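# Six arms lift a marquee roof down onto the table

## Task

Lift the marquee's roof off the four posts it rests on and set it down low on the table top, then open the grippers and move the arms away. The roof must stay where it is without any robot holding it, and nothing else on the table may be shifted, tilted or knocked over.

## Robot and tools

SETUP. Six identical i2rt Big YAM arms (arm1 to arm6) are fixed on a table. Each has six revolute joints, a two-finger gripper and a wrist camera that sits on top of the hand and looks toward the fingertips when the hand is level. Two room cameras, cam_high and cam_low, belong to no arm. The hand reaches about 1.0 m from the joint1 axis.

FRAME. Everything shares one scene frame: origin on the floor, +z up, table top near z=0.72 m. Approximate arm feet (metres) and facing (degrees counter-clockwise from +x): arm1 (+0.29, +0.65) facing -102; arm2 (-0.22, +0.65) facing -85; arm3 (-0.31, -0.65) facing +99; arm4 (+0.24, -0.65) facing +83; arm5 (-0.70, -0.07) facing +8; arm6 (+0.70, +0.08) facing +166. So arm1/arm2 sit on the +y edge, arm3/arm4 on the -y edge, arm5 at -x, arm6 at +x, all facing the middle. The hand point is midway between the fingertips; its z axis runs along the fingers and the fingers open along its y axis.

execute_actions. Argument "actions" is a list holding one action or none (empty list = just report state and images). The action is an object keyed by arm name; each arm has a "joints" object with any of joint1_rad to joint6_rad and gripper_m. Every value is an absolute target, not an offset: joints in radians, gripper as fingertip gap in metres. Ranges: joint1_rad -2.879 to 2.879 (rotates the arm about its foot, positive counter-clockwise seen from above, 0 = toward the facing direction); joint2_rad 0 to 3.141 (shoulder; 0 = upper arm level pointing back, larger lifts it up and over forward); joint3_rad 0 to 3.019 (elbow; 0 = folded, larger opens); joint4_rad -1.692 to 1.57 (hand pitch, positive tips fingers up); joint5_rad -1.57 to 1.57 (hand yaw, positive toward the arm's right); joint6_rad -2.094 to 2.094 (hand roll, positive clockwise viewed from behind); gripper_m 0 to 0.093. Done tolerances: ±0.045, ±0.14, ±0.09, ±0.055, ±0.03, ±0.035 rad and ±0.003 m. All arms named in an action start at once and may finish at different moments; joints run at different speeds, so the hand can sweep a wide path. An action lasts at most 15 s. Joints or arms you omit may still be driving toward earlier targets. An unknown key or out-of-range number rejects the whole call. Optional "cameras" lists which images to return (names above, or "all"; omitted/null = all; [] = none); the "pictures" line gives their order.

wait: "seconds" 0 to 10; commands nothing new and returns state and images. zoom_image: "camera" plus "region" [x0, y0, x1, y1] in pixels from the top-left, at most 504 by 504, on that camera's latest full image (wrist images are 616x616 fisheye, room images 504x504). read_manual: returns only licence text. finished_scene: "scene" 1 or 2; ends the scene permanently and reports success, so only call it once the roof rests on the table unheld and the arms are clear.

RESULTS. joint_positions gives current angles. joint_status tells how each commanded joint ended: off_target (resting short of target, maybe still pushing), contact_stop or time_out (holds where it stopped; a timed-out joint may keep a nearby target and push on, listed in on_its_own). "joint command not followed" with a "cause:" line means a self/inter-arm clearance check blocked that arm's joint targets (its gripper target still runs); those joints show not_followed and may be retried on later actions until you send passing targets. on_its_own lists what this call did not command; "held at" is a held target, not the position. Resending a joint's reported position relieves pushing. Tiny target changes may not move a joint. If a call reports a stop, later motion calls in that same reply are skipped.

HEAT. Holding loads or pushing heats motors, even while you are thinking. MOTOR HOT appears from 85 °C; at 100 °C the arm goes limp and falls, shown as OVER-TEMPERATURE FAULT and limit_stop_at_motor_heat in joint_status (resend the target afterwards). Some heat carries into the next scene.

CAUTIONS. Arms do not stop on contact and can push hard. Two arms pressing hard into each other fails the run; hard hits can too, and the clearance check ignores fingers, gripper bodies and cameras, and can act late. Do not knock any rigid object out of the work area. Avoid drops, slips, slams and hard pushes; do not tip or move the posts or other items. Loose objects may occasionally be nudged by the scene itself. Faster robot motion is preferred once the task is met.

Each tool is called as name([rows], argument=value, ...), one row to a line, values as JSON.

## Session

I'll start by looking at the scene.

execute_actions(actions=[])

Scene clock: 0.00 s.
Motor temperatures (°C, as the motors report them): arm1=[25 24 26 22 22 24] | arm2=[23 26 26 23 23 23] | arm3=[24 24 25 26 24 24] | arm4=[21 25 24 26 25 24] | arm5=[25 26 24 22 25 24] | arm6=[25 24 24 23 23 26]
arm1.joint_positions: joint1_rad=+0.239 joint2_rad=+0.412 joint3_rad=+0.539 joint4_rad=-1.236 joint5_rad=+0.187 joint6_rad=-0.411 gripper_m=+0.094
arm1.joint_status: not commanded
arm1.hand: x=+0.2659 y=+0.4597 z=+0.9593 quat_wxyz=(-0.055, -0.531, -0.811, +0.239) (m; scene frame)
arm2.joint_positions: joint1_rad=-0.343 joint2_rad=+0.505 joint3_rad=+0.415 joint4_rad=-0.990 joint5_rad=-0.267 joint6_rad=+0.288 gripper_m=+0.095
arm2.joint_status: not commanded
arm2.hand: x=-0.2190 y=+0.4277 z=+0.8770 quat_wxyz=(-0.259, -0.809, -0.523, +0.069) (m; scene frame)
arm3.joint_positions: joint1_rad=+0.102 joint2_rad=+0.338 joint3_rad=+0.659 joint4_rad=-1.402 joint5_rad=+0.299 joint6_rad=+0.510 gripper_m=+0.094
arm3.joint_status: not commanded
arm3.hand: x=-0.3019 y=-0.4793 z=+0.9812 quat_wxyz=(-0.227, +0.559, -0.781, -0.160) (m; scene frame)
arm4.joint_positions: joint1_rad=-0.205 joint2_rad=+0.483 joint3_rad=+0.470 joint4_rad=-1.097 joint5_rad=-0.160 joint6_rad=-0.561 gripper_m=+0.095
arm4.joint_status: not commanded
arm4.hand: x=+0.2853 y=-0.4451 z=+0.9005 quat_wxyz=(-0.194, +0.766, -0.596, -0.143) (m; scene frame)
arm5.joint_positions: joint1_rad=+0.416 joint2_rad=+0.407 joint3_rad=+0.616 joint4_rad=-1.284 joint5_rad=+0.099 joint6_rad=+0.267 gripper_m=+0.095
arm5.joint_status: not commanded
arm5.hand: x=-0.5254 y=+0.0123 z=+1.0203 quat_wxyz=(-0.243, +0.114, -0.962, -0.048) (m; scene frame)
arm6.joint_positions: joint1_rad=-0.309 joint2_rad=+0.492 joint3_rad=+0.463 joint4_rad=-1.060 joint5_rad=-0.289 joint6_rad=-0.211 gripper_m=+0.095
arm6.joint_status: not commanded
arm6.hand: x=+0.4945 y=+0.1528 z=+0.8872 quat_wxyz=(+0.041, +0.952, -0.135, -0.272) (m; scene frame)
pictures: arm1_cam_wrist, arm2_cam_wrist, arm3_cam_wrist, arm4_cam_wrist, arm5_cam_wrist, arm6_cam_wrist, cam_high, cam_low
Images, in order (width x height): arm1_cam_wrist 616x616, arm2_cam_wrist 616x616, arm3_cam_wrist 616x616, arm4_cam_wrist 616x616, arm5_cam_wrist 616x616, arm6_cam_wrist 616x616, cam_high 504x504, cam_low 504x504.

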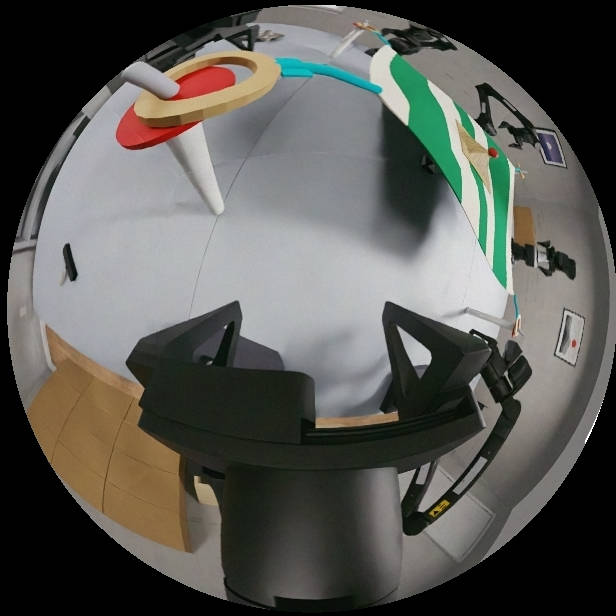

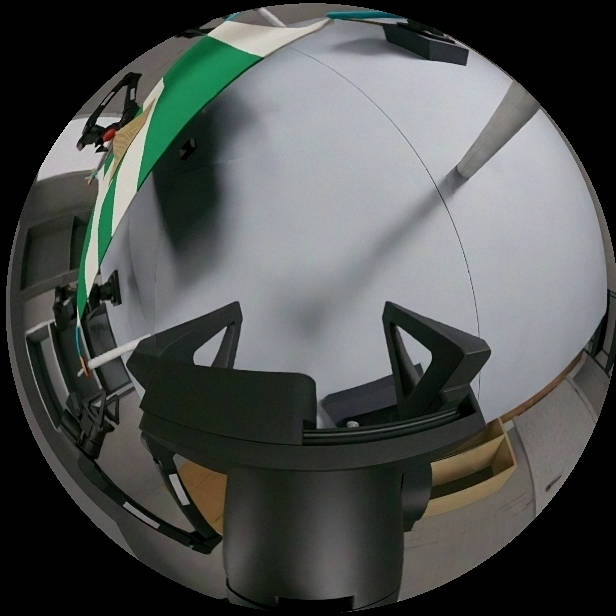

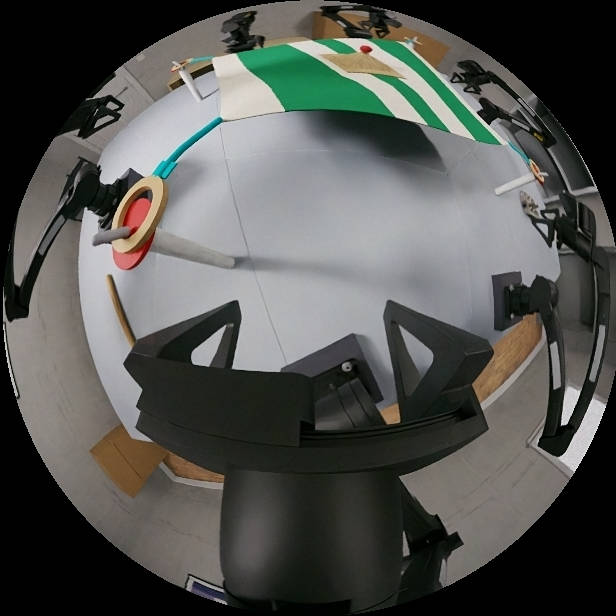

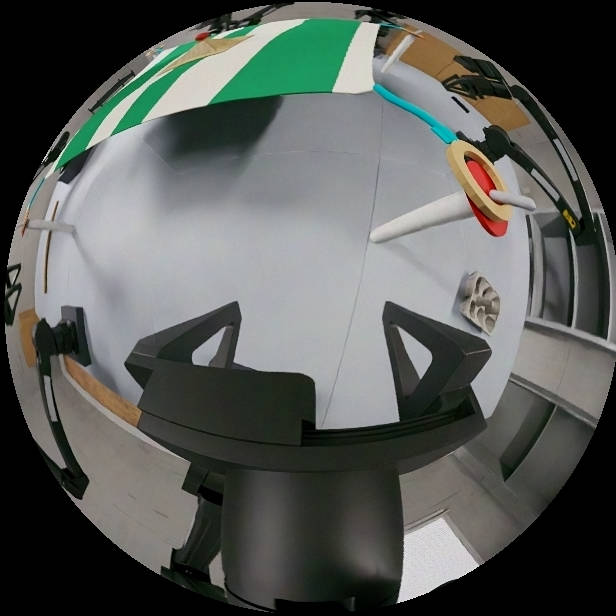

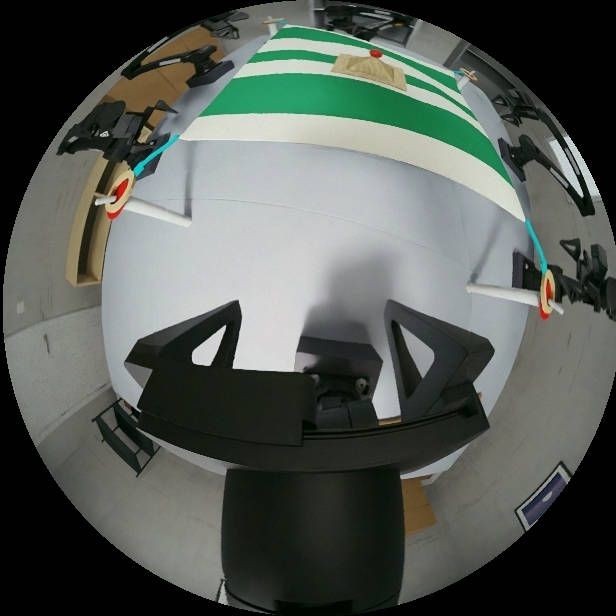

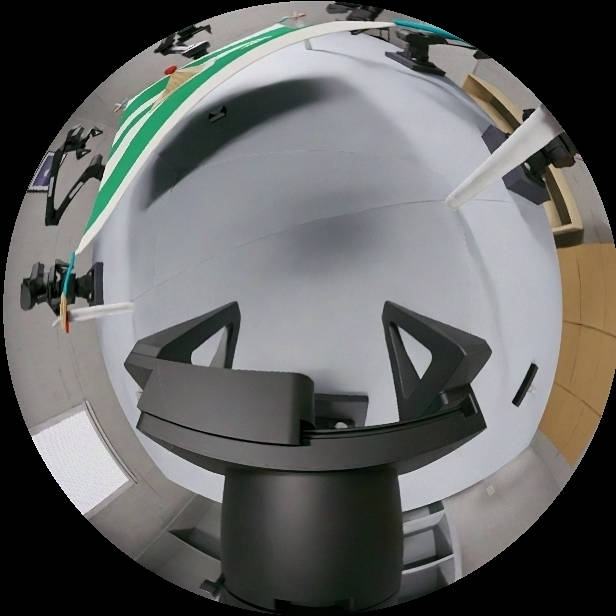

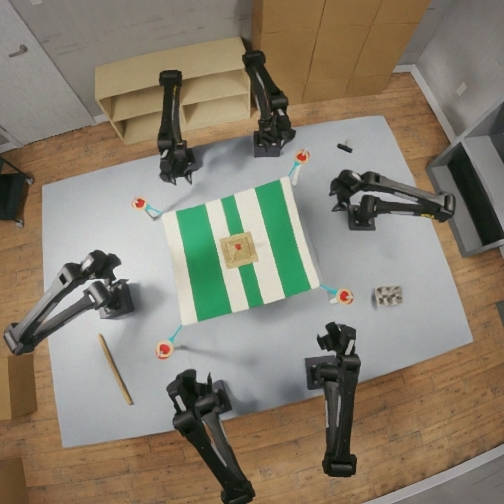

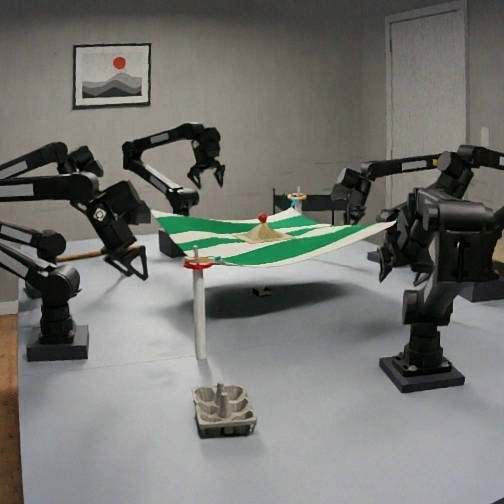

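zoom_image(camera="cam_low", region=[140, 170, 410, 370])

zoom_image(camera="cam_high", region=[100, 120, 400, 400])

zoom_image(camera="arm6_cam_wrist", region=[170, 80, 270, 150])

zoom_image(camera="cam_low", region=[170, 230, 290, 310])

Region (140, 170, 410, 370) of cam_low's 504x504 image, scaled by 1.867, with more detail than that image has; it fills the top 373 rows of this view, and the rest is white.

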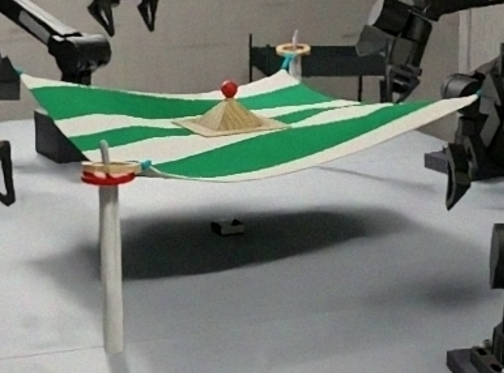

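Region (100, 120, 400, 400) of cam_high's 504x504 image, scaled by 1.680, with more detail than that image has; it fills the top 470 rows of this view, and the rest is white.

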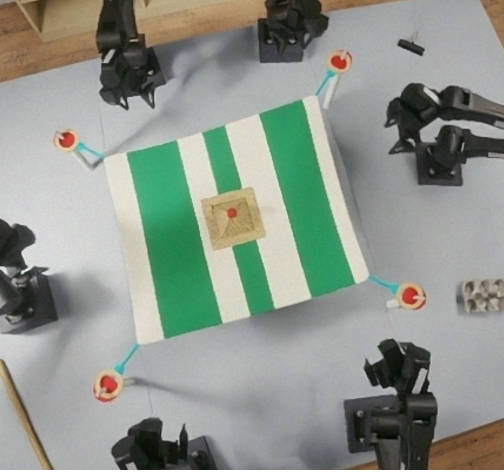

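Region (170, 80, 270, 150) of arm6_cam_wrist's 616x616 image, scaled by 5.040, with more detail than that image has; it fills the top 353 rows of this view, and the rest is white.

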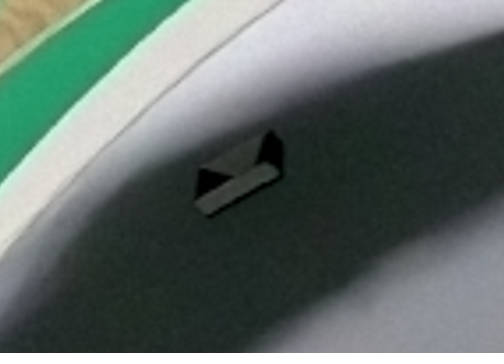

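Region (170, 230, 290, 310) of cam_low's 504x504 image, scaled by 4.200, with more detail than that image has.

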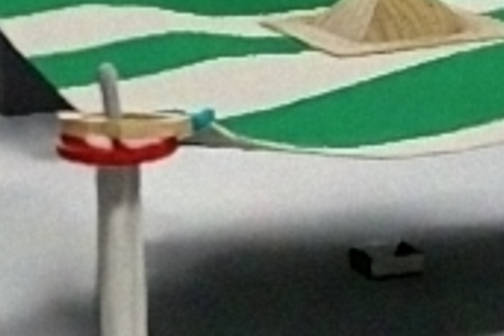

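zoom_image(camera="cam_high", region=[230, 110, 398, 250])

zoom_image(camera="cam_high", region=[80, 130, 248, 270])

zoom_image(camera="cam_high", region=[80, 270, 248, 430])

zoom_image(camera="cam_high", region=[260, 260, 428, 410])

Region (230, 110, 398, 250) of cam_high's 504x504 image, scaled by 3.000, with more detail than that image has.

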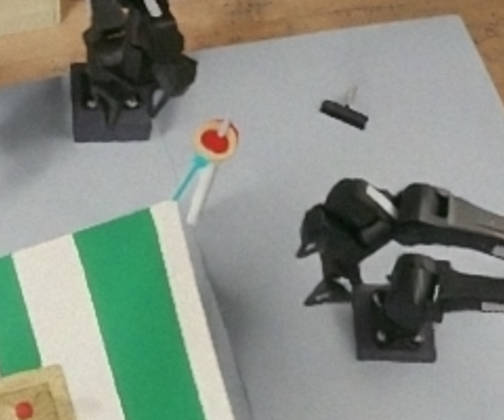

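Region (80, 130, 248, 270) of cam_high's 504x504 image, scaled by 3.000, with more detail than that image has.

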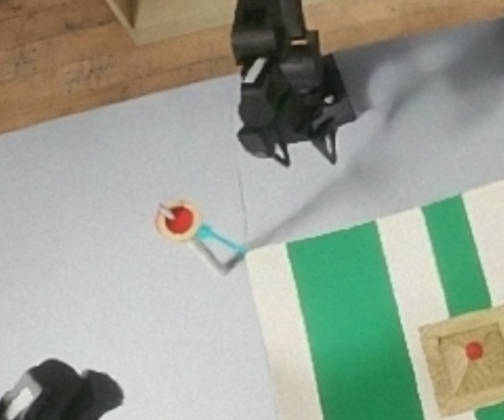

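Region (80, 270, 248, 430) of cam_high's 504x504 image, scaled by 3.000, with more detail than that image has; it fills the top 480 rows of this view, and the rest is white.

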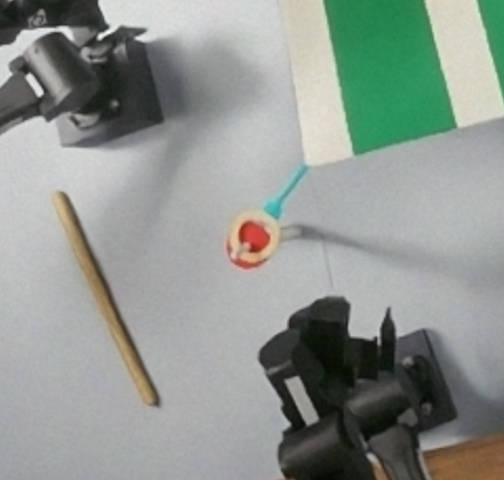

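Region (260, 260, 428, 410) of cam_high's 504x504 image, scaled by 3.000, with more detail than that image has; it fills the top 450 rows of this view, and the rest is white.

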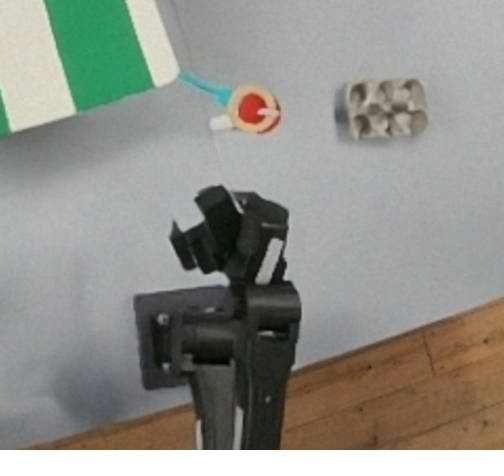

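zoom_image(camera="arm1_cam_wrist", region=[90, 20, 400, 230])

zoom_image(camera="cam_high", region=[310, 275, 366, 317])

zoom_image(camera="arm3_cam_wrist", region=[70, 100, 270, 290])

Region (90, 20, 400, 230) of arm1_cam_wrist's 616x616 image, scaled by 1.626, with more detail than that image has; it fills the top 341 rows of this view, and the rest is white.

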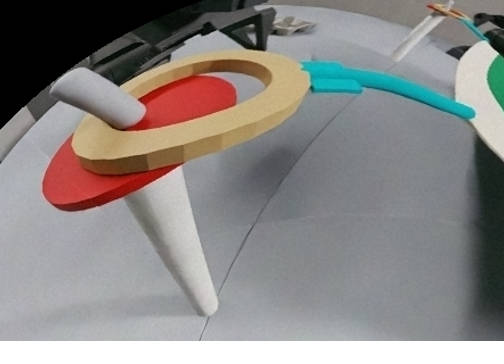

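Region (310, 275, 366, 317) of cam_high's 504x504 image, scaled by 9.000, with more detail than that image has; it fills the top 378 rows of this view, and the rest is white.

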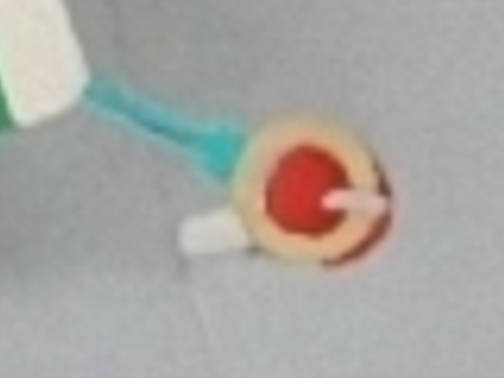

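Region (70, 100, 270, 290) of arm3_cam_wrist's 616x616 image, scaled by 2.520, with more detail than that image has; it fills the top 479 rows of this view, and the rest is white.

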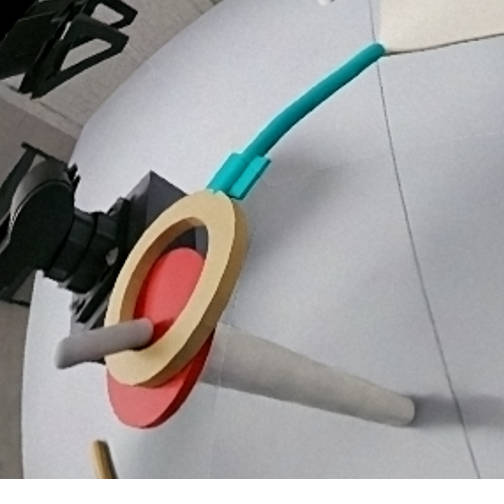

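zoom_image(camera="cam_high", region=[270, 140, 326, 196])

zoom_image(camera="cam_high", region=[120, 180, 176, 236])

zoom_image(camera="cam_high", region=[140, 314, 196, 370])

Region (270, 140, 326, 196) of cam_high's 504x504 image, scaled by 9.000, with more detail than that image has.

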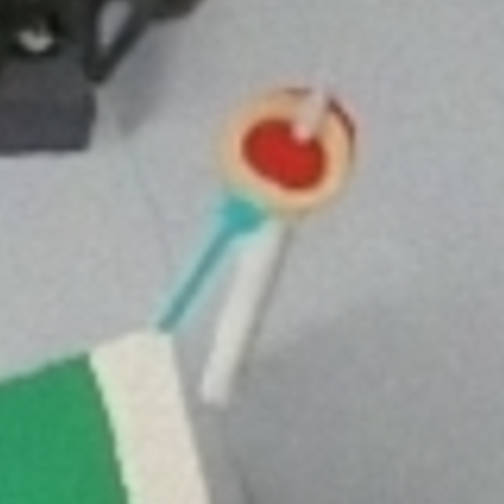

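Region (120, 180, 176, 236) of cam_high's 504x504 image, scaled by 9.000, with more detail than that image has.

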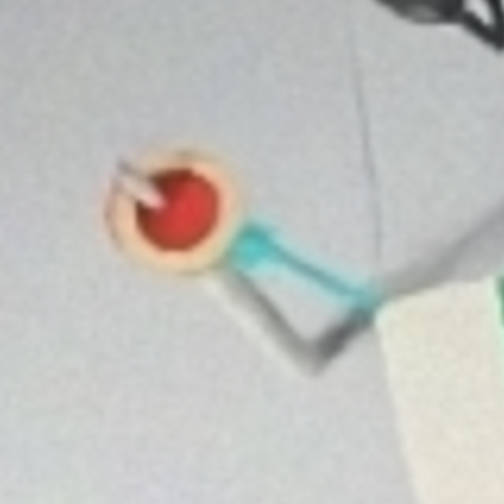

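Region (140, 314, 196, 370) of cam_high's 504x504 image, scaled by 9.000, with more detail than that image has.

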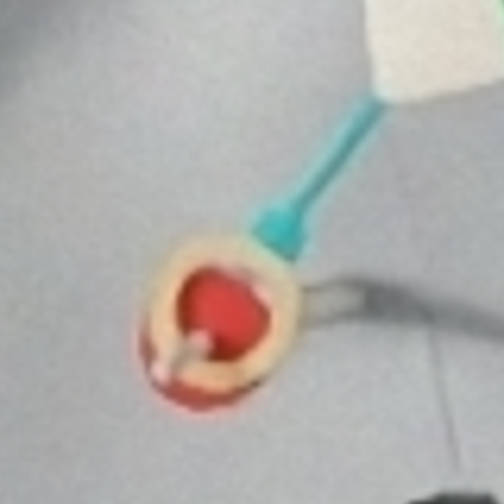

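execute_actions([
  {"arm1":{"joints":{"joint2_rad":0.75,"joint3_rad":1.271,"joint4_rad":-1.629,"gripper_m":0.065}},"arm2":{"joints":{"joint2_rad":0.85,"joint3_rad":1.421,"joint4_rad":-1.607,"joint5_rad":0,"joint6_rad":-0.5,"gripper_m":0.065}},"arm3":{"joints":{"joint2_rad":0.75,"joint3_rad":1.335,"joint4_rad":-1.653,"gripper_m":0.065}},"arm4":{"joints":{"joint2_rad":0.85,"joint3_rad":1.385,"joint4_rad":-1.589,"gripper_m":0.065}}},
], cameras=[])

execute_actions([
  {"arm1":{"joints":{"joint1_rad":0.333,"joint2_rad":1.112,"joint5_rad":0,"joint6_rad":1.007}},"arm2":{"joints":{"joint1_rad":-0.603,"joint2_rad":1.284,"joint6_rad":-1.37}},"arm3":{"joints":{"joint1_rad":0.079,"joint2_rad":1.152,"joint5_rad":0,"joint6_rad":1.086}},"arm4":{"joints":{"joint1_rad":-0.122,"joint2_rad":1.266,"joint5_rad":0,"joint6_rad":-1.199}}},
])

Scene clock: 11.47 s.
Motor temperatures (°C, as the motors report them): arm1=[25 24 28 22 22 24] | arm2=[23 26 28 23 23 23] | arm3=[24 24 27 26 24 24] | arm4=[21 25 26 26 25 24] | arm5=[25 26 26 22 25 24] | arm6=[25 24 26 23 23 26]
arm1.joint_positions: joint1_rad=+0.239 joint2_rad=+0.751 joint3_rad=+1.236 joint4_rad=-1.614 joint5_rad=+0.187 joint6_rad=-0.411 gripper_m=+0.065
arm1.joint_status: all done
arm1.hand: x=+0.2675 y=+0.4162 z=+1.1810 quat_wxyz=(-0.049, -0.531, -0.814, +0.231) (m; scene frame)
arm2.joint_positions: joint1_rad=-0.343 joint2_rad=+0.844 joint3_rad=+1.387 joint4_rad=-1.589 joint5_rad=-0.003 joint6_rad=-0.488 gripper_m=+0.065
arm2.joint_status: all done
arm2.hand: x=-0.2714 y=+0.3807 z=+1.1934 quat_wxyz=(-0.106, -0.579, -0.774, +0.233) (m; scene frame)
arm3.joint_positions: joint1_rad=+0.102 joint2_rad=+0.750 joint3_rad=+1.290 joint4_rad=-1.636 joint5_rad=+0.299 joint6_rad=+0.510 gripper_m=+0.065
arm3.joint_status: all done
arm3.hand: x=-0.3191 y=-0.4144 z=+1.1731 quat_wxyz=(-0.224, +0.561, -0.782, -0.154) (m; scene frame)
arm4.joint_positions: joint1_rad=-0.205 joint2_rad=+0.852 joint3_rad=+1.353 joint4_rad=-1.581 joint5_rad=-0.160 joint6_rad=-0.561 gripper_m=+0.065
arm4.joint_status: all done
arm4.hand: x=+0.3048 y=-0.3841 z=+1.1858 quat_wxyz=(-0.207, +0.764, -0.593, -0.147) (m; scene frame)
arm5.joint_positions: joint1_rad=+0.416 joint2_rad=+0.407 joint3_rad=+0.616 joint4_rad=-1.284 joint5_rad=+0.099 joint6_rad=+0.267 gripper_m=+0.095
arm5.joint_status: not commanded
arm5.hand: x=-0.5254 y=+0.0123 z=+1.0203 quat_wxyz=(-0.243, +0.114, -0.962, -0.048) (m; scene frame)
arm6.joint_positions: joint1_rad=-0.309 joint2_rad=+0.492 joint3_rad=+0.463 joint4_rad=-1.060 joint5_rad=-0.289 joint6_rad=-0.211 gripper_m=+0.095
arm6.joint_status: not commanded
arm6.hand: x=+0.4945 y=+0.1528 z=+0.8872 quat_wxyz=(+0.041, +0.952, -0.135, -0.272) (m; scene frame)
pictures: none
No camera images: the call's "cameras" was empty. Leave "cameras" out to get every camera's image.

Scene clock: 13.57 s.
Motor temperatures (°C, as the motors report them): arm1=[25 24 28 22 22 24] | arm2=[23 26 28 23 23 23] | arm3=[24 24 28 26 24 24] | arm4=[21 25 27 26 25 24] | arm5=[25 26 27 22 25 24] | arm6=[25 24 26 23 23 26]
arm1.joint_positions: joint1_rad=+0.333 joint2_rad=+1.121 joint3_rad=+1.239 joint4_rad=-1.617 joint5_rad=+0.003 joint6_rad=+0.996 gripper_m=+0.065
arm1.joint_status: all done
arm1.hand: x=+0.3322 y=+0.3381 z=+1.0850 quat_wxyz=(-0.035, -0.936, -0.349, +0.008) (m; scene frame)
arm2.joint_positions: joint1_rad=-0.606 joint2_rad=+1.284 joint3_rad=+1.395 joint4_rad=-1.592 joint5_rad=-0.001 joint6_rad=-1.358 gripper_m=+0.065
arm2.joint_status: all done
arm2.hand: x=-0.3895 y=+0.3066 z=+1.0606 quat_wxyz=(+0.010, -0.333, -0.942, +0.042) (m; scene frame)
arm3.joint_positions: joint1_rad=+0.085 joint2_rad=+1.158 joint3_rad=+1.296 joint4_rad=-1.639 joint5_rad=+0.003 joint6_rad=+1.071 gripper_m=+0.065
arm3.joint_status: all done
arm3.hand: x=-0.3871 y=-0.3296 z=+1.0613 quat_wxyz=(-0.006, +0.360, -0.932, -0.031) (m; scene frame)
arm4.joint_positions: joint1_rad=-0.128 joint2_rad=+1.281 joint3_rad=+1.363 joint4_rad=-1.585 joint5_rad=-0.003 joint6_rad=-1.186 gripper_m=+0.065
arm4.joint_status: all done
arm4.hand: x=+0.3392 y=-0.2881 z=+1.0563 quat_wxyz=(-0.036, +0.946, -0.324, +0.002) (m; scene frame)
arm5.joint_positions: joint1_rad=+0.416 joint2_rad=+0.407 joint3_rad=+0.616 joint4_rad=-1.284 joint5_rad=+0.099 joint6_rad=+0.267 gripper_m=+0.095
arm5.joint_status: not commanded
arm5.hand: x=-0.5254 y=+0.0123 z=+1.0203 quat_wxyz=(-0.243, +0.114, -0.962, -0.048) (m; scene frame)
arm6.joint_positions: joint1_rad=-0.309 joint2_rad=+0.492 joint3_rad=+0.463 joint4_rad=-1.060 joint5_rad=-0.289 joint6_rad=-0.211 gripper_m=+0.095
arm6.joint_status: not commanded
arm6.hand: x=+0.4945 y=+0.1528 z=+0.8872 quat_wxyz=(+0.041, +0.952, -0.135, -0.272) (m; scene frame)
pictures: arm1_cam_wrist, arm2_cam_wrist, arm3_cam_wrist, arm4_cam_wrist, arm5_cam_wrist, arm6_cam_wrist, cam_high, cam_low
Images, in order (width x height): arm1_cam_wrist 616x616, arm2_cam_wrist 616x616, arm3_cam_wrist 616x616, arm4_cam_wrist 616x616, arm5_cam_wrist 616x616, arm6_cam_wrist 616x616, cam_high 504x504, cam_low 504x504.

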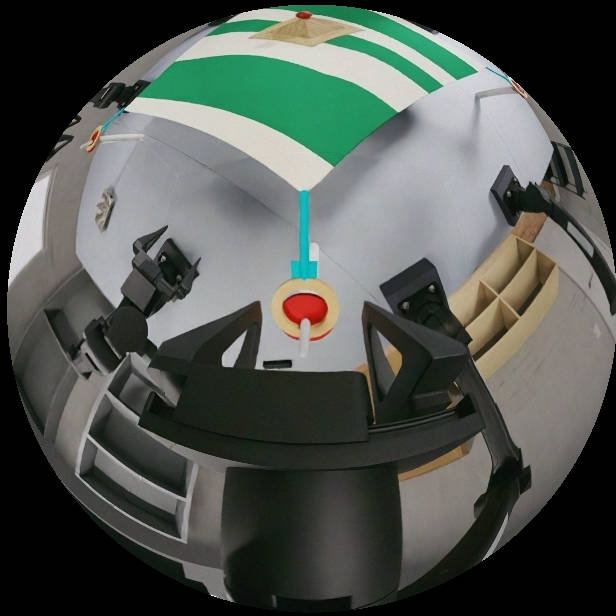

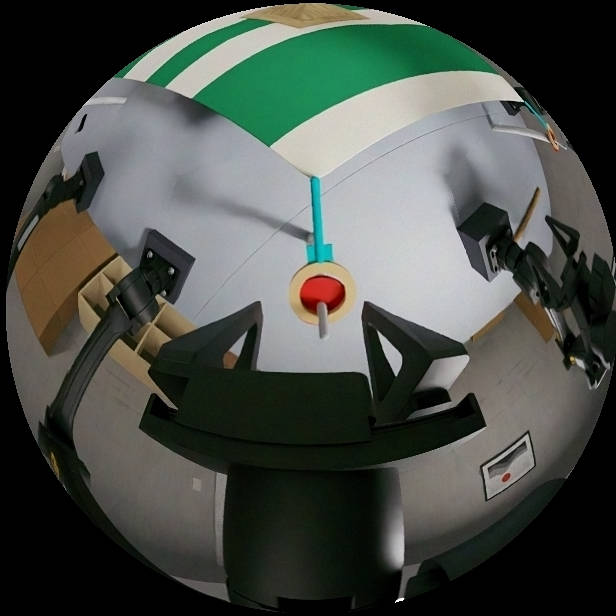

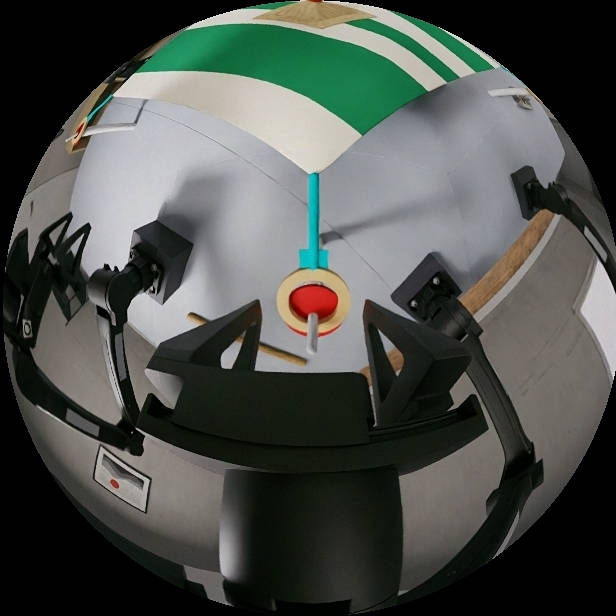

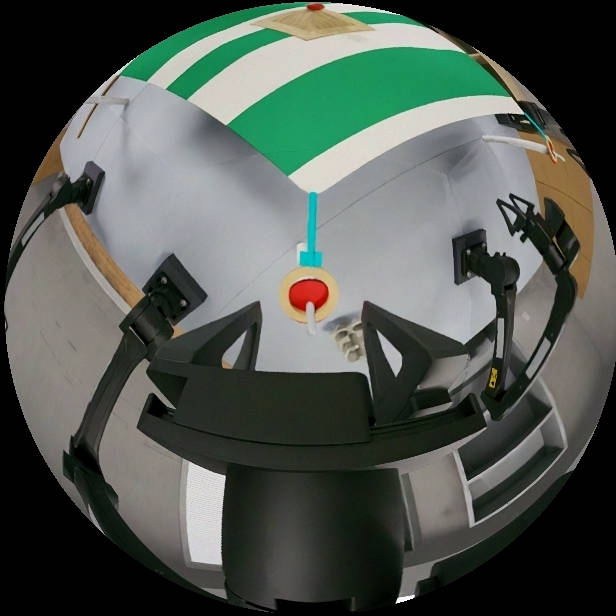

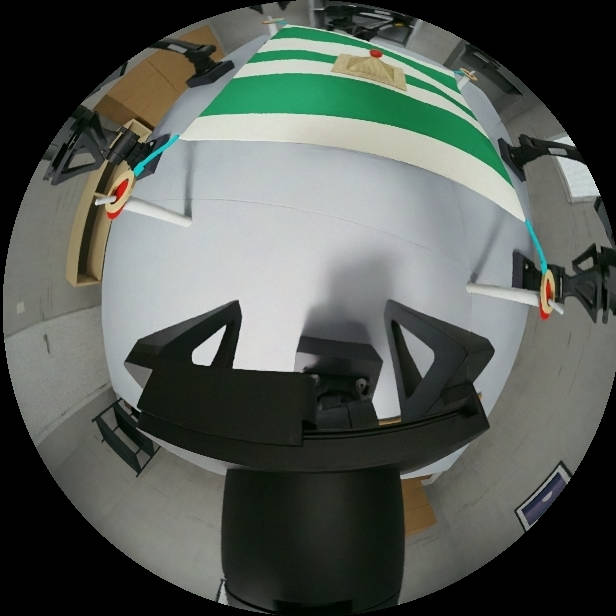

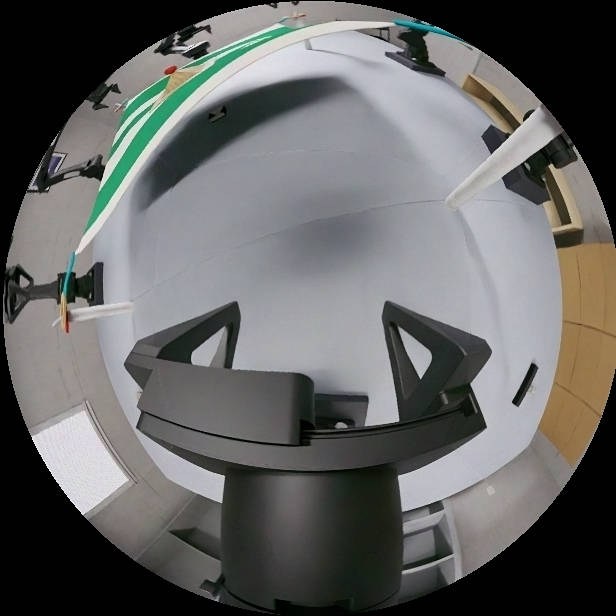

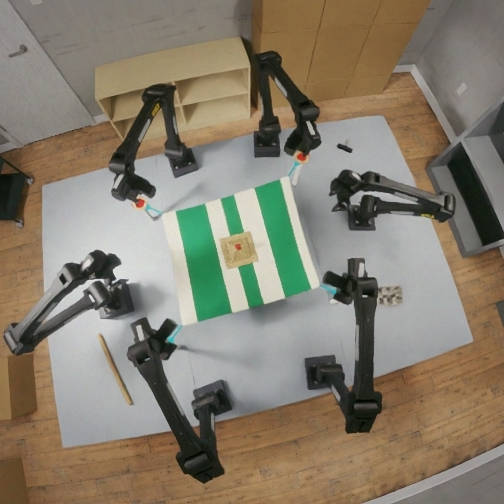

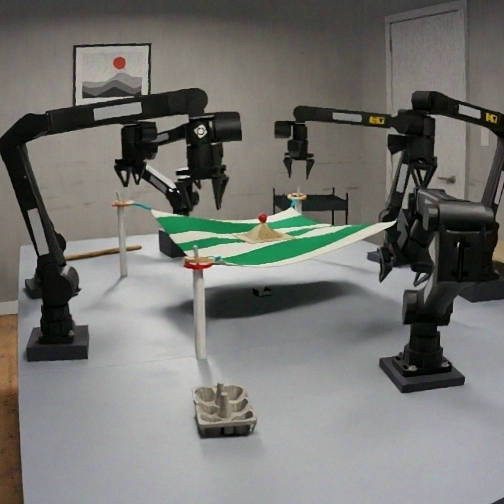

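zoom_image(camera="arm1_cam_wrist", region=[240, 220, 384, 364])

zoom_image(camera="arm2_cam_wrist", region=[240, 220, 384, 364])

zoom_image(camera="arm3_cam_wrist", region=[240, 220, 384, 364])

zoom_image(camera="arm4_cam_wrist", region=[240, 220, 384, 364])

zoom_image(camera="cam_low", region=[90, 110, 340, 290])

Region (240, 220, 384, 364) of arm1_cam_wrist's 616x616 image, scaled by 3.500, with more detail than that image has.

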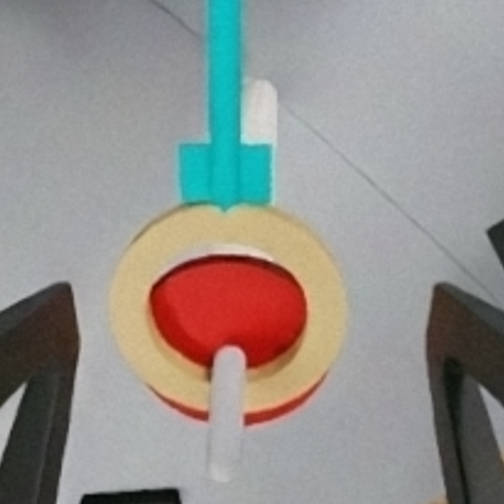

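Region (240, 220, 384, 364) of arm2_cam_wrist's 616x616 image, scaled by 3.500, with more detail than that image has.

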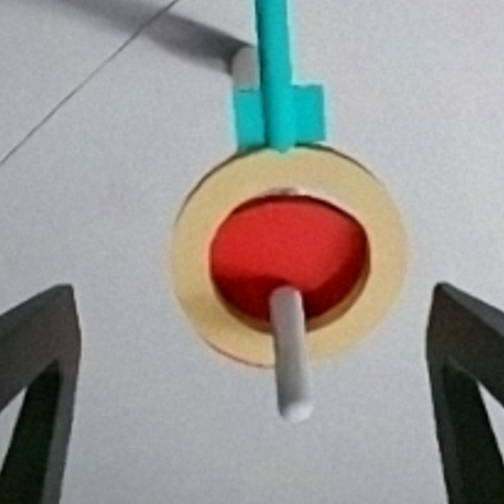

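Region (240, 220, 384, 364) of arm3_cam_wrist's 616x616 image, scaled by 3.500, with more detail than that image has.

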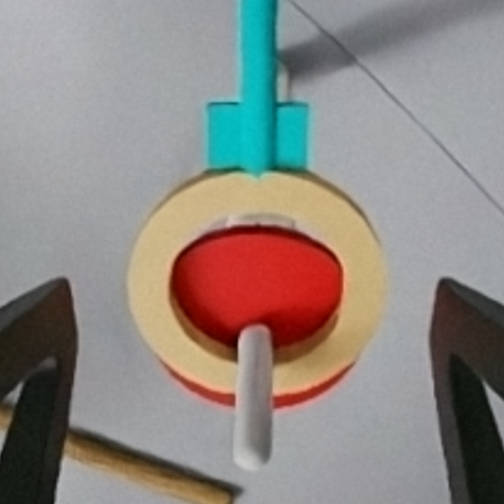

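Region (240, 220, 384, 364) of arm4_cam_wrist's 616x616 image, scaled by 3.500, with more detail than that image has.

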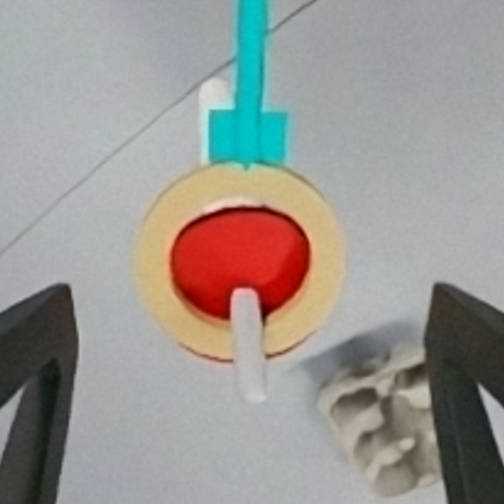

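Region (90, 110, 340, 290) of cam_low's 504x504 image, scaled by 2.016, with more detail than that image has; it fills the top 363 rows of this view, and the rest is white.

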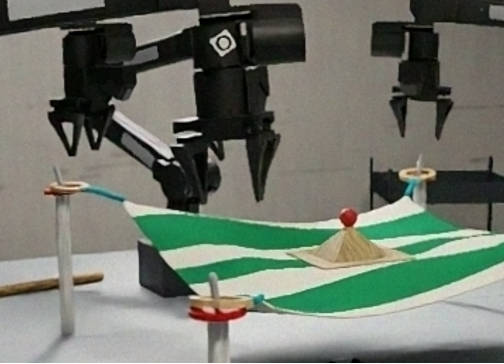

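execute_actions([
  {"arm1":{"joints":{"joint1_rad":0.362,"joint2_rad":1.122,"joint3_rad":1.019,"joint4_rad":-1.35,"joint6_rad":1.028}},"arm2":{"joints":{"joint1_rad":-0.584,"joint2_rad":1.33,"joint3_rad":1.195,"joint4_rad":-1.32,"joint6_rad":-1.385}},"arm3":{"joints":{"joint1_rad":0.056,"joint2_rad":1.152,"joint3_rad":1.099,"joint4_rad":-1.403,"joint6_rad":1.038}},"arm4":{"joints":{"joint1_rad":-0.154,"joint2_rad":1.29,"joint3_rad":1.056,"joint4_rad":-1.222,"joint6_rad":-1.17}}},
], cameras=["arm1_cam_wrist","arm2_cam_wrist","arm3_cam_wrist","arm4_cam_wrist","cam_low"])

Scene clock: 18.27 s.
Motor temperatures (°C, as the motors report them): arm1=[25 24 28 22 22 24] | arm2=[23 26 29 23 23 23] | arm3=[24 24 28 26 24 24] | arm4=[21 25 27 26 25 24] | arm5=[25 26 27 22 25 24] | arm6=[25 24 26 23 23 26]
arm1.joint_positions: joint1_rad=+0.358 joint2_rad=+1.117 joint3_rad=+1.021 joint4_rad=-1.364 joint5_rad=+0.002 joint6_rad=+1.017 gripper_m=+0.065
arm1.joint_status: all done
arm1.hand: x=+0.3419 y=+0.3301 z=+1.0040 quat_wxyz=(-0.055, -0.935, -0.351, +0.011) (m; scene frame)
arm2.joint_positions: joint1_rad=-0.588 joint2_rad=+1.332 joint3_rad=+1.185 joint4_rad=-1.337 joint5_rad=-0.001 joint6_rad=-1.374 gripper_m=+0.065
arm2.joint_status: all done
arm2.hand: x=-0.3911 y=+0.2904 z=+0.9638 quat_wxyz=(+0.010, -0.317, -0.947, +0.040) (m; scene frame)
arm3.joint_positions: joint1_rad=+0.061 joint2_rad=+1.148 joint3_rad=+1.105 joint4_rad=-1.420 joint5_rad=+0.002 joint6_rad=+1.053 gripper_m=+0.065
arm3.joint_status: all done
arm3.hand: x=-0.3811 y=-0.3197 z=+0.9921 quat_wxyz=(-0.010, +0.357, -0.933, -0.049) (m; scene frame)
arm4.joint_positions: joint1_rad=-0.147 joint2_rad=+1.281 joint3_rad=+1.050 joint4_rad=-1.232 joint5_rad=-0.003 joint6_rad=-1.183 gripper_m=+0.065
arm4.joint_status: all done
arm4.hand: x=+0.3476 y=-0.2892 z=+0.9387 quat_wxyz=(-0.056, +0.941, -0.334, +0.001) (m; scene frame)
arm5.joint_positions: joint1_rad=+0.416 joint2_rad=+0.407 joint3_rad=+0.616 joint4_rad=-1.284 joint5_rad=+0.099 joint6_rad=+0.267 gripper_m=+0.095
arm5.joint_status: not commanded
arm5.hand: x=-0.5254 y=+0.0123 z=+1.0203 quat_wxyz=(-0.243, +0.114, -0.962, -0.048) (m; scene frame)
arm6.joint_positions: joint1_rad=-0.309 joint2_rad=+0.492 joint3_rad=+0.463 joint4_rad=-1.060 joint5_rad=-0.289 joint6_rad=-0.211 gripper_m=+0.095
arm6.joint_status: not commanded
arm6.hand: x=+0.4945 y=+0.1528 z=+0.8872 quat_wxyz=(+0.041, +0.952, -0.135, -0.272) (m; scene frame)
pictures: arm1_cam_wrist, arm2_cam_wrist, arm3_cam_wrist, arm4_cam_wrist, cam_low
Images, in order (width x height): arm1_cam_wrist 616x616, arm2_cam_wrist 616x616, arm3_cam_wrist 616x616, arm4_cam_wrist 616x616, cam_low 504x504.

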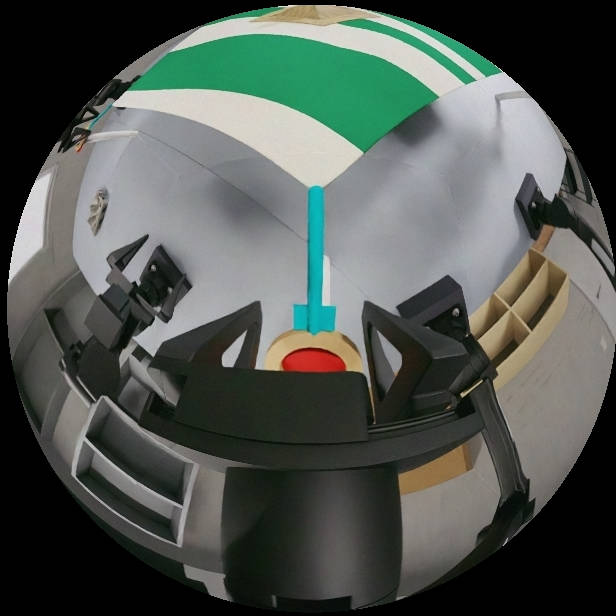

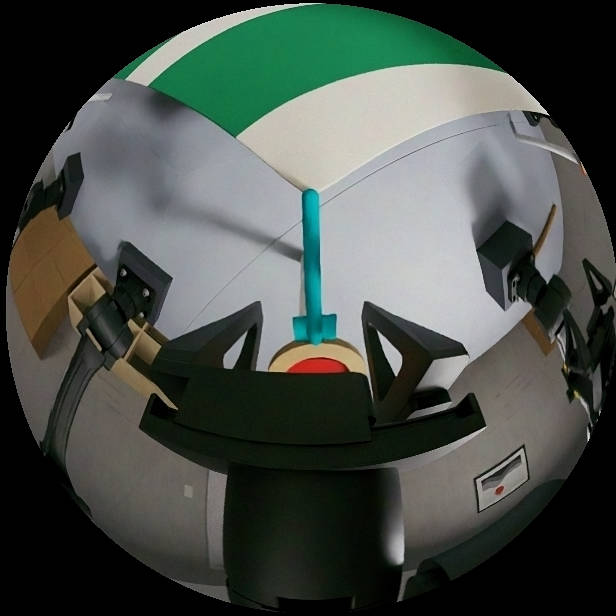

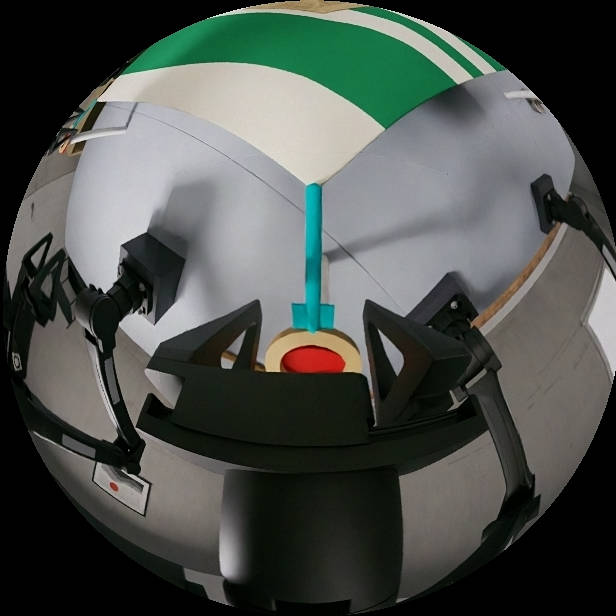

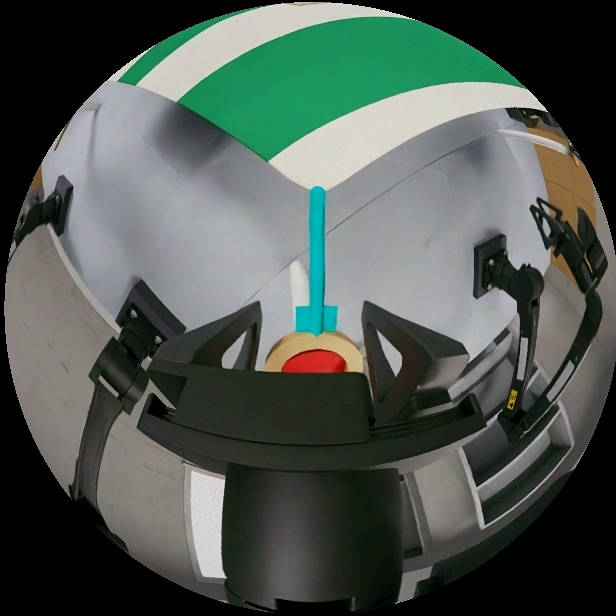

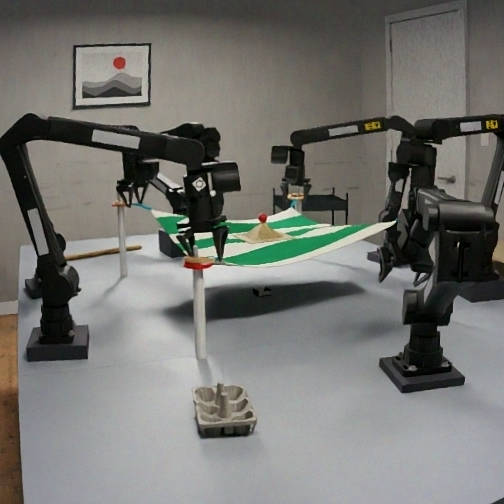

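zoom_image(camera="cam_low", region=[160, 210, 250, 285])

zoom_image(camera="cam_low", region=[100, 165, 170, 225])

zoom_image(camera="cam_low", region=[265, 160, 335, 220])

zoom_image(camera="arm1_cam_wrist", region=[240, 270, 384, 380])

zoom_image(camera="arm2_cam_wrist", region=[240, 270, 384, 380])

zoom_image(camera="arm3_cam_wrist", region=[240, 270, 384, 380])

zoom_image(camera="arm4_cam_wrist", region=[240, 270, 384, 380])

Region (160, 210, 250, 285) of cam_low's 504x504 image, scaled by 5.600, with more detail than that image has.

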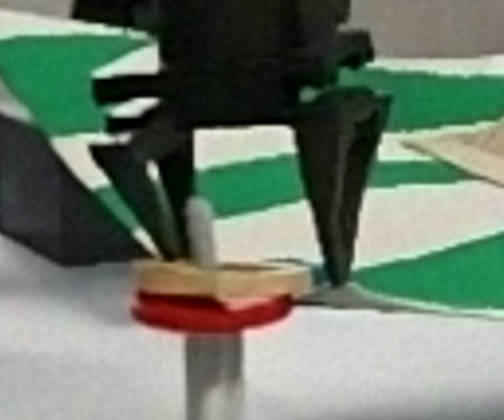

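Region (100, 165, 170, 225) of cam_low's 504x504 image, scaled by 7.200, with more detail than that image has; it fills the top 432 rows of this view, and the rest is white.

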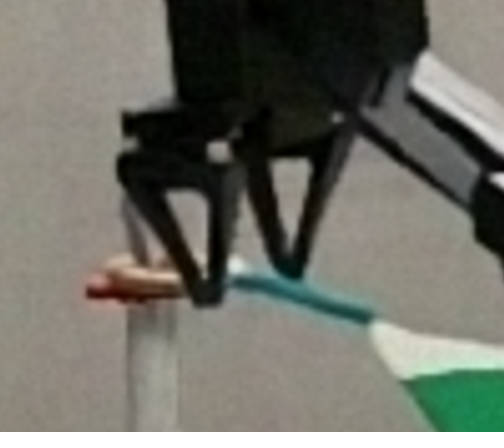

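Region (265, 160, 335, 220) of cam_low's 504x504 image, scaled by 7.200, with more detail than that image has; it fills the top 432 rows of this view, and the rest is white.

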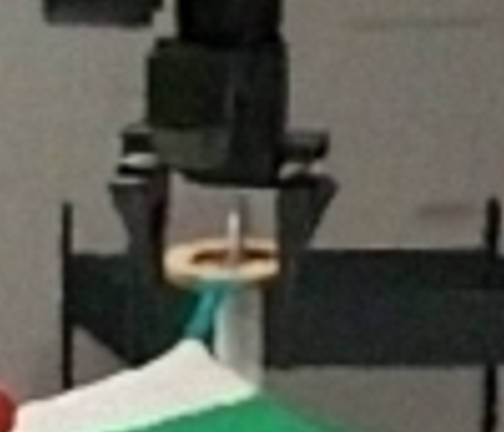

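Region (240, 270, 384, 380) of arm1_cam_wrist's 616x616 image, scaled by 3.500, with more detail than that image has; it fills the top 385 rows of this view, and the rest is white.

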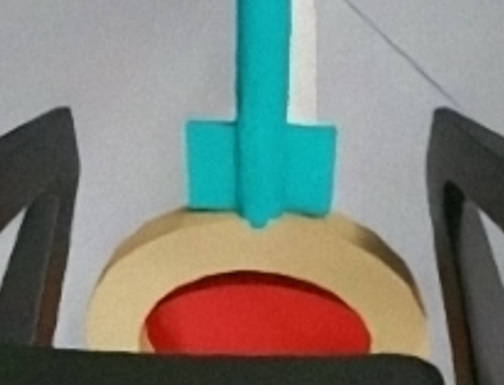

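Region (240, 270, 384, 380) of arm2_cam_wrist's 616x616 image, scaled by 3.500, with more detail than that image has; it fills the top 385 rows of this view, and the rest is white.

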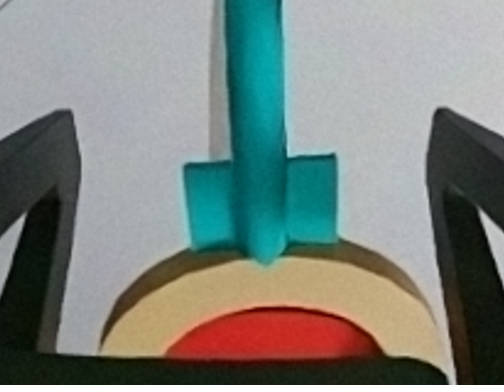

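Region (240, 270, 384, 380) of arm3_cam_wrist's 616x616 image, scaled by 3.500, with more detail than that image has; it fills the top 385 rows of this view, and the rest is white.

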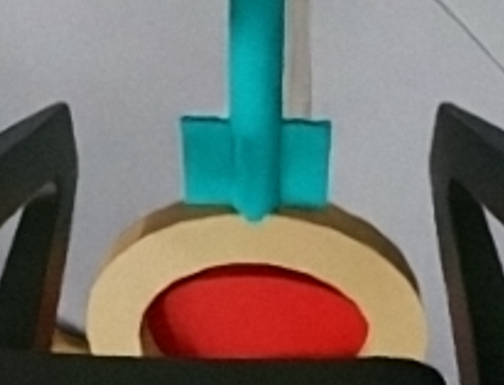

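Region (240, 270, 384, 380) of arm4_cam_wrist's 616x616 image, scaled by 3.500, with more detail than that image has; it fills the top 385 rows of this view, and the rest is white.

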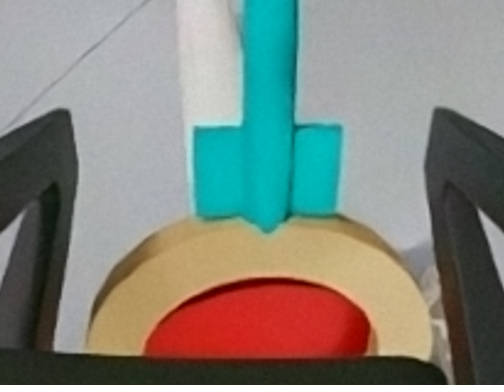

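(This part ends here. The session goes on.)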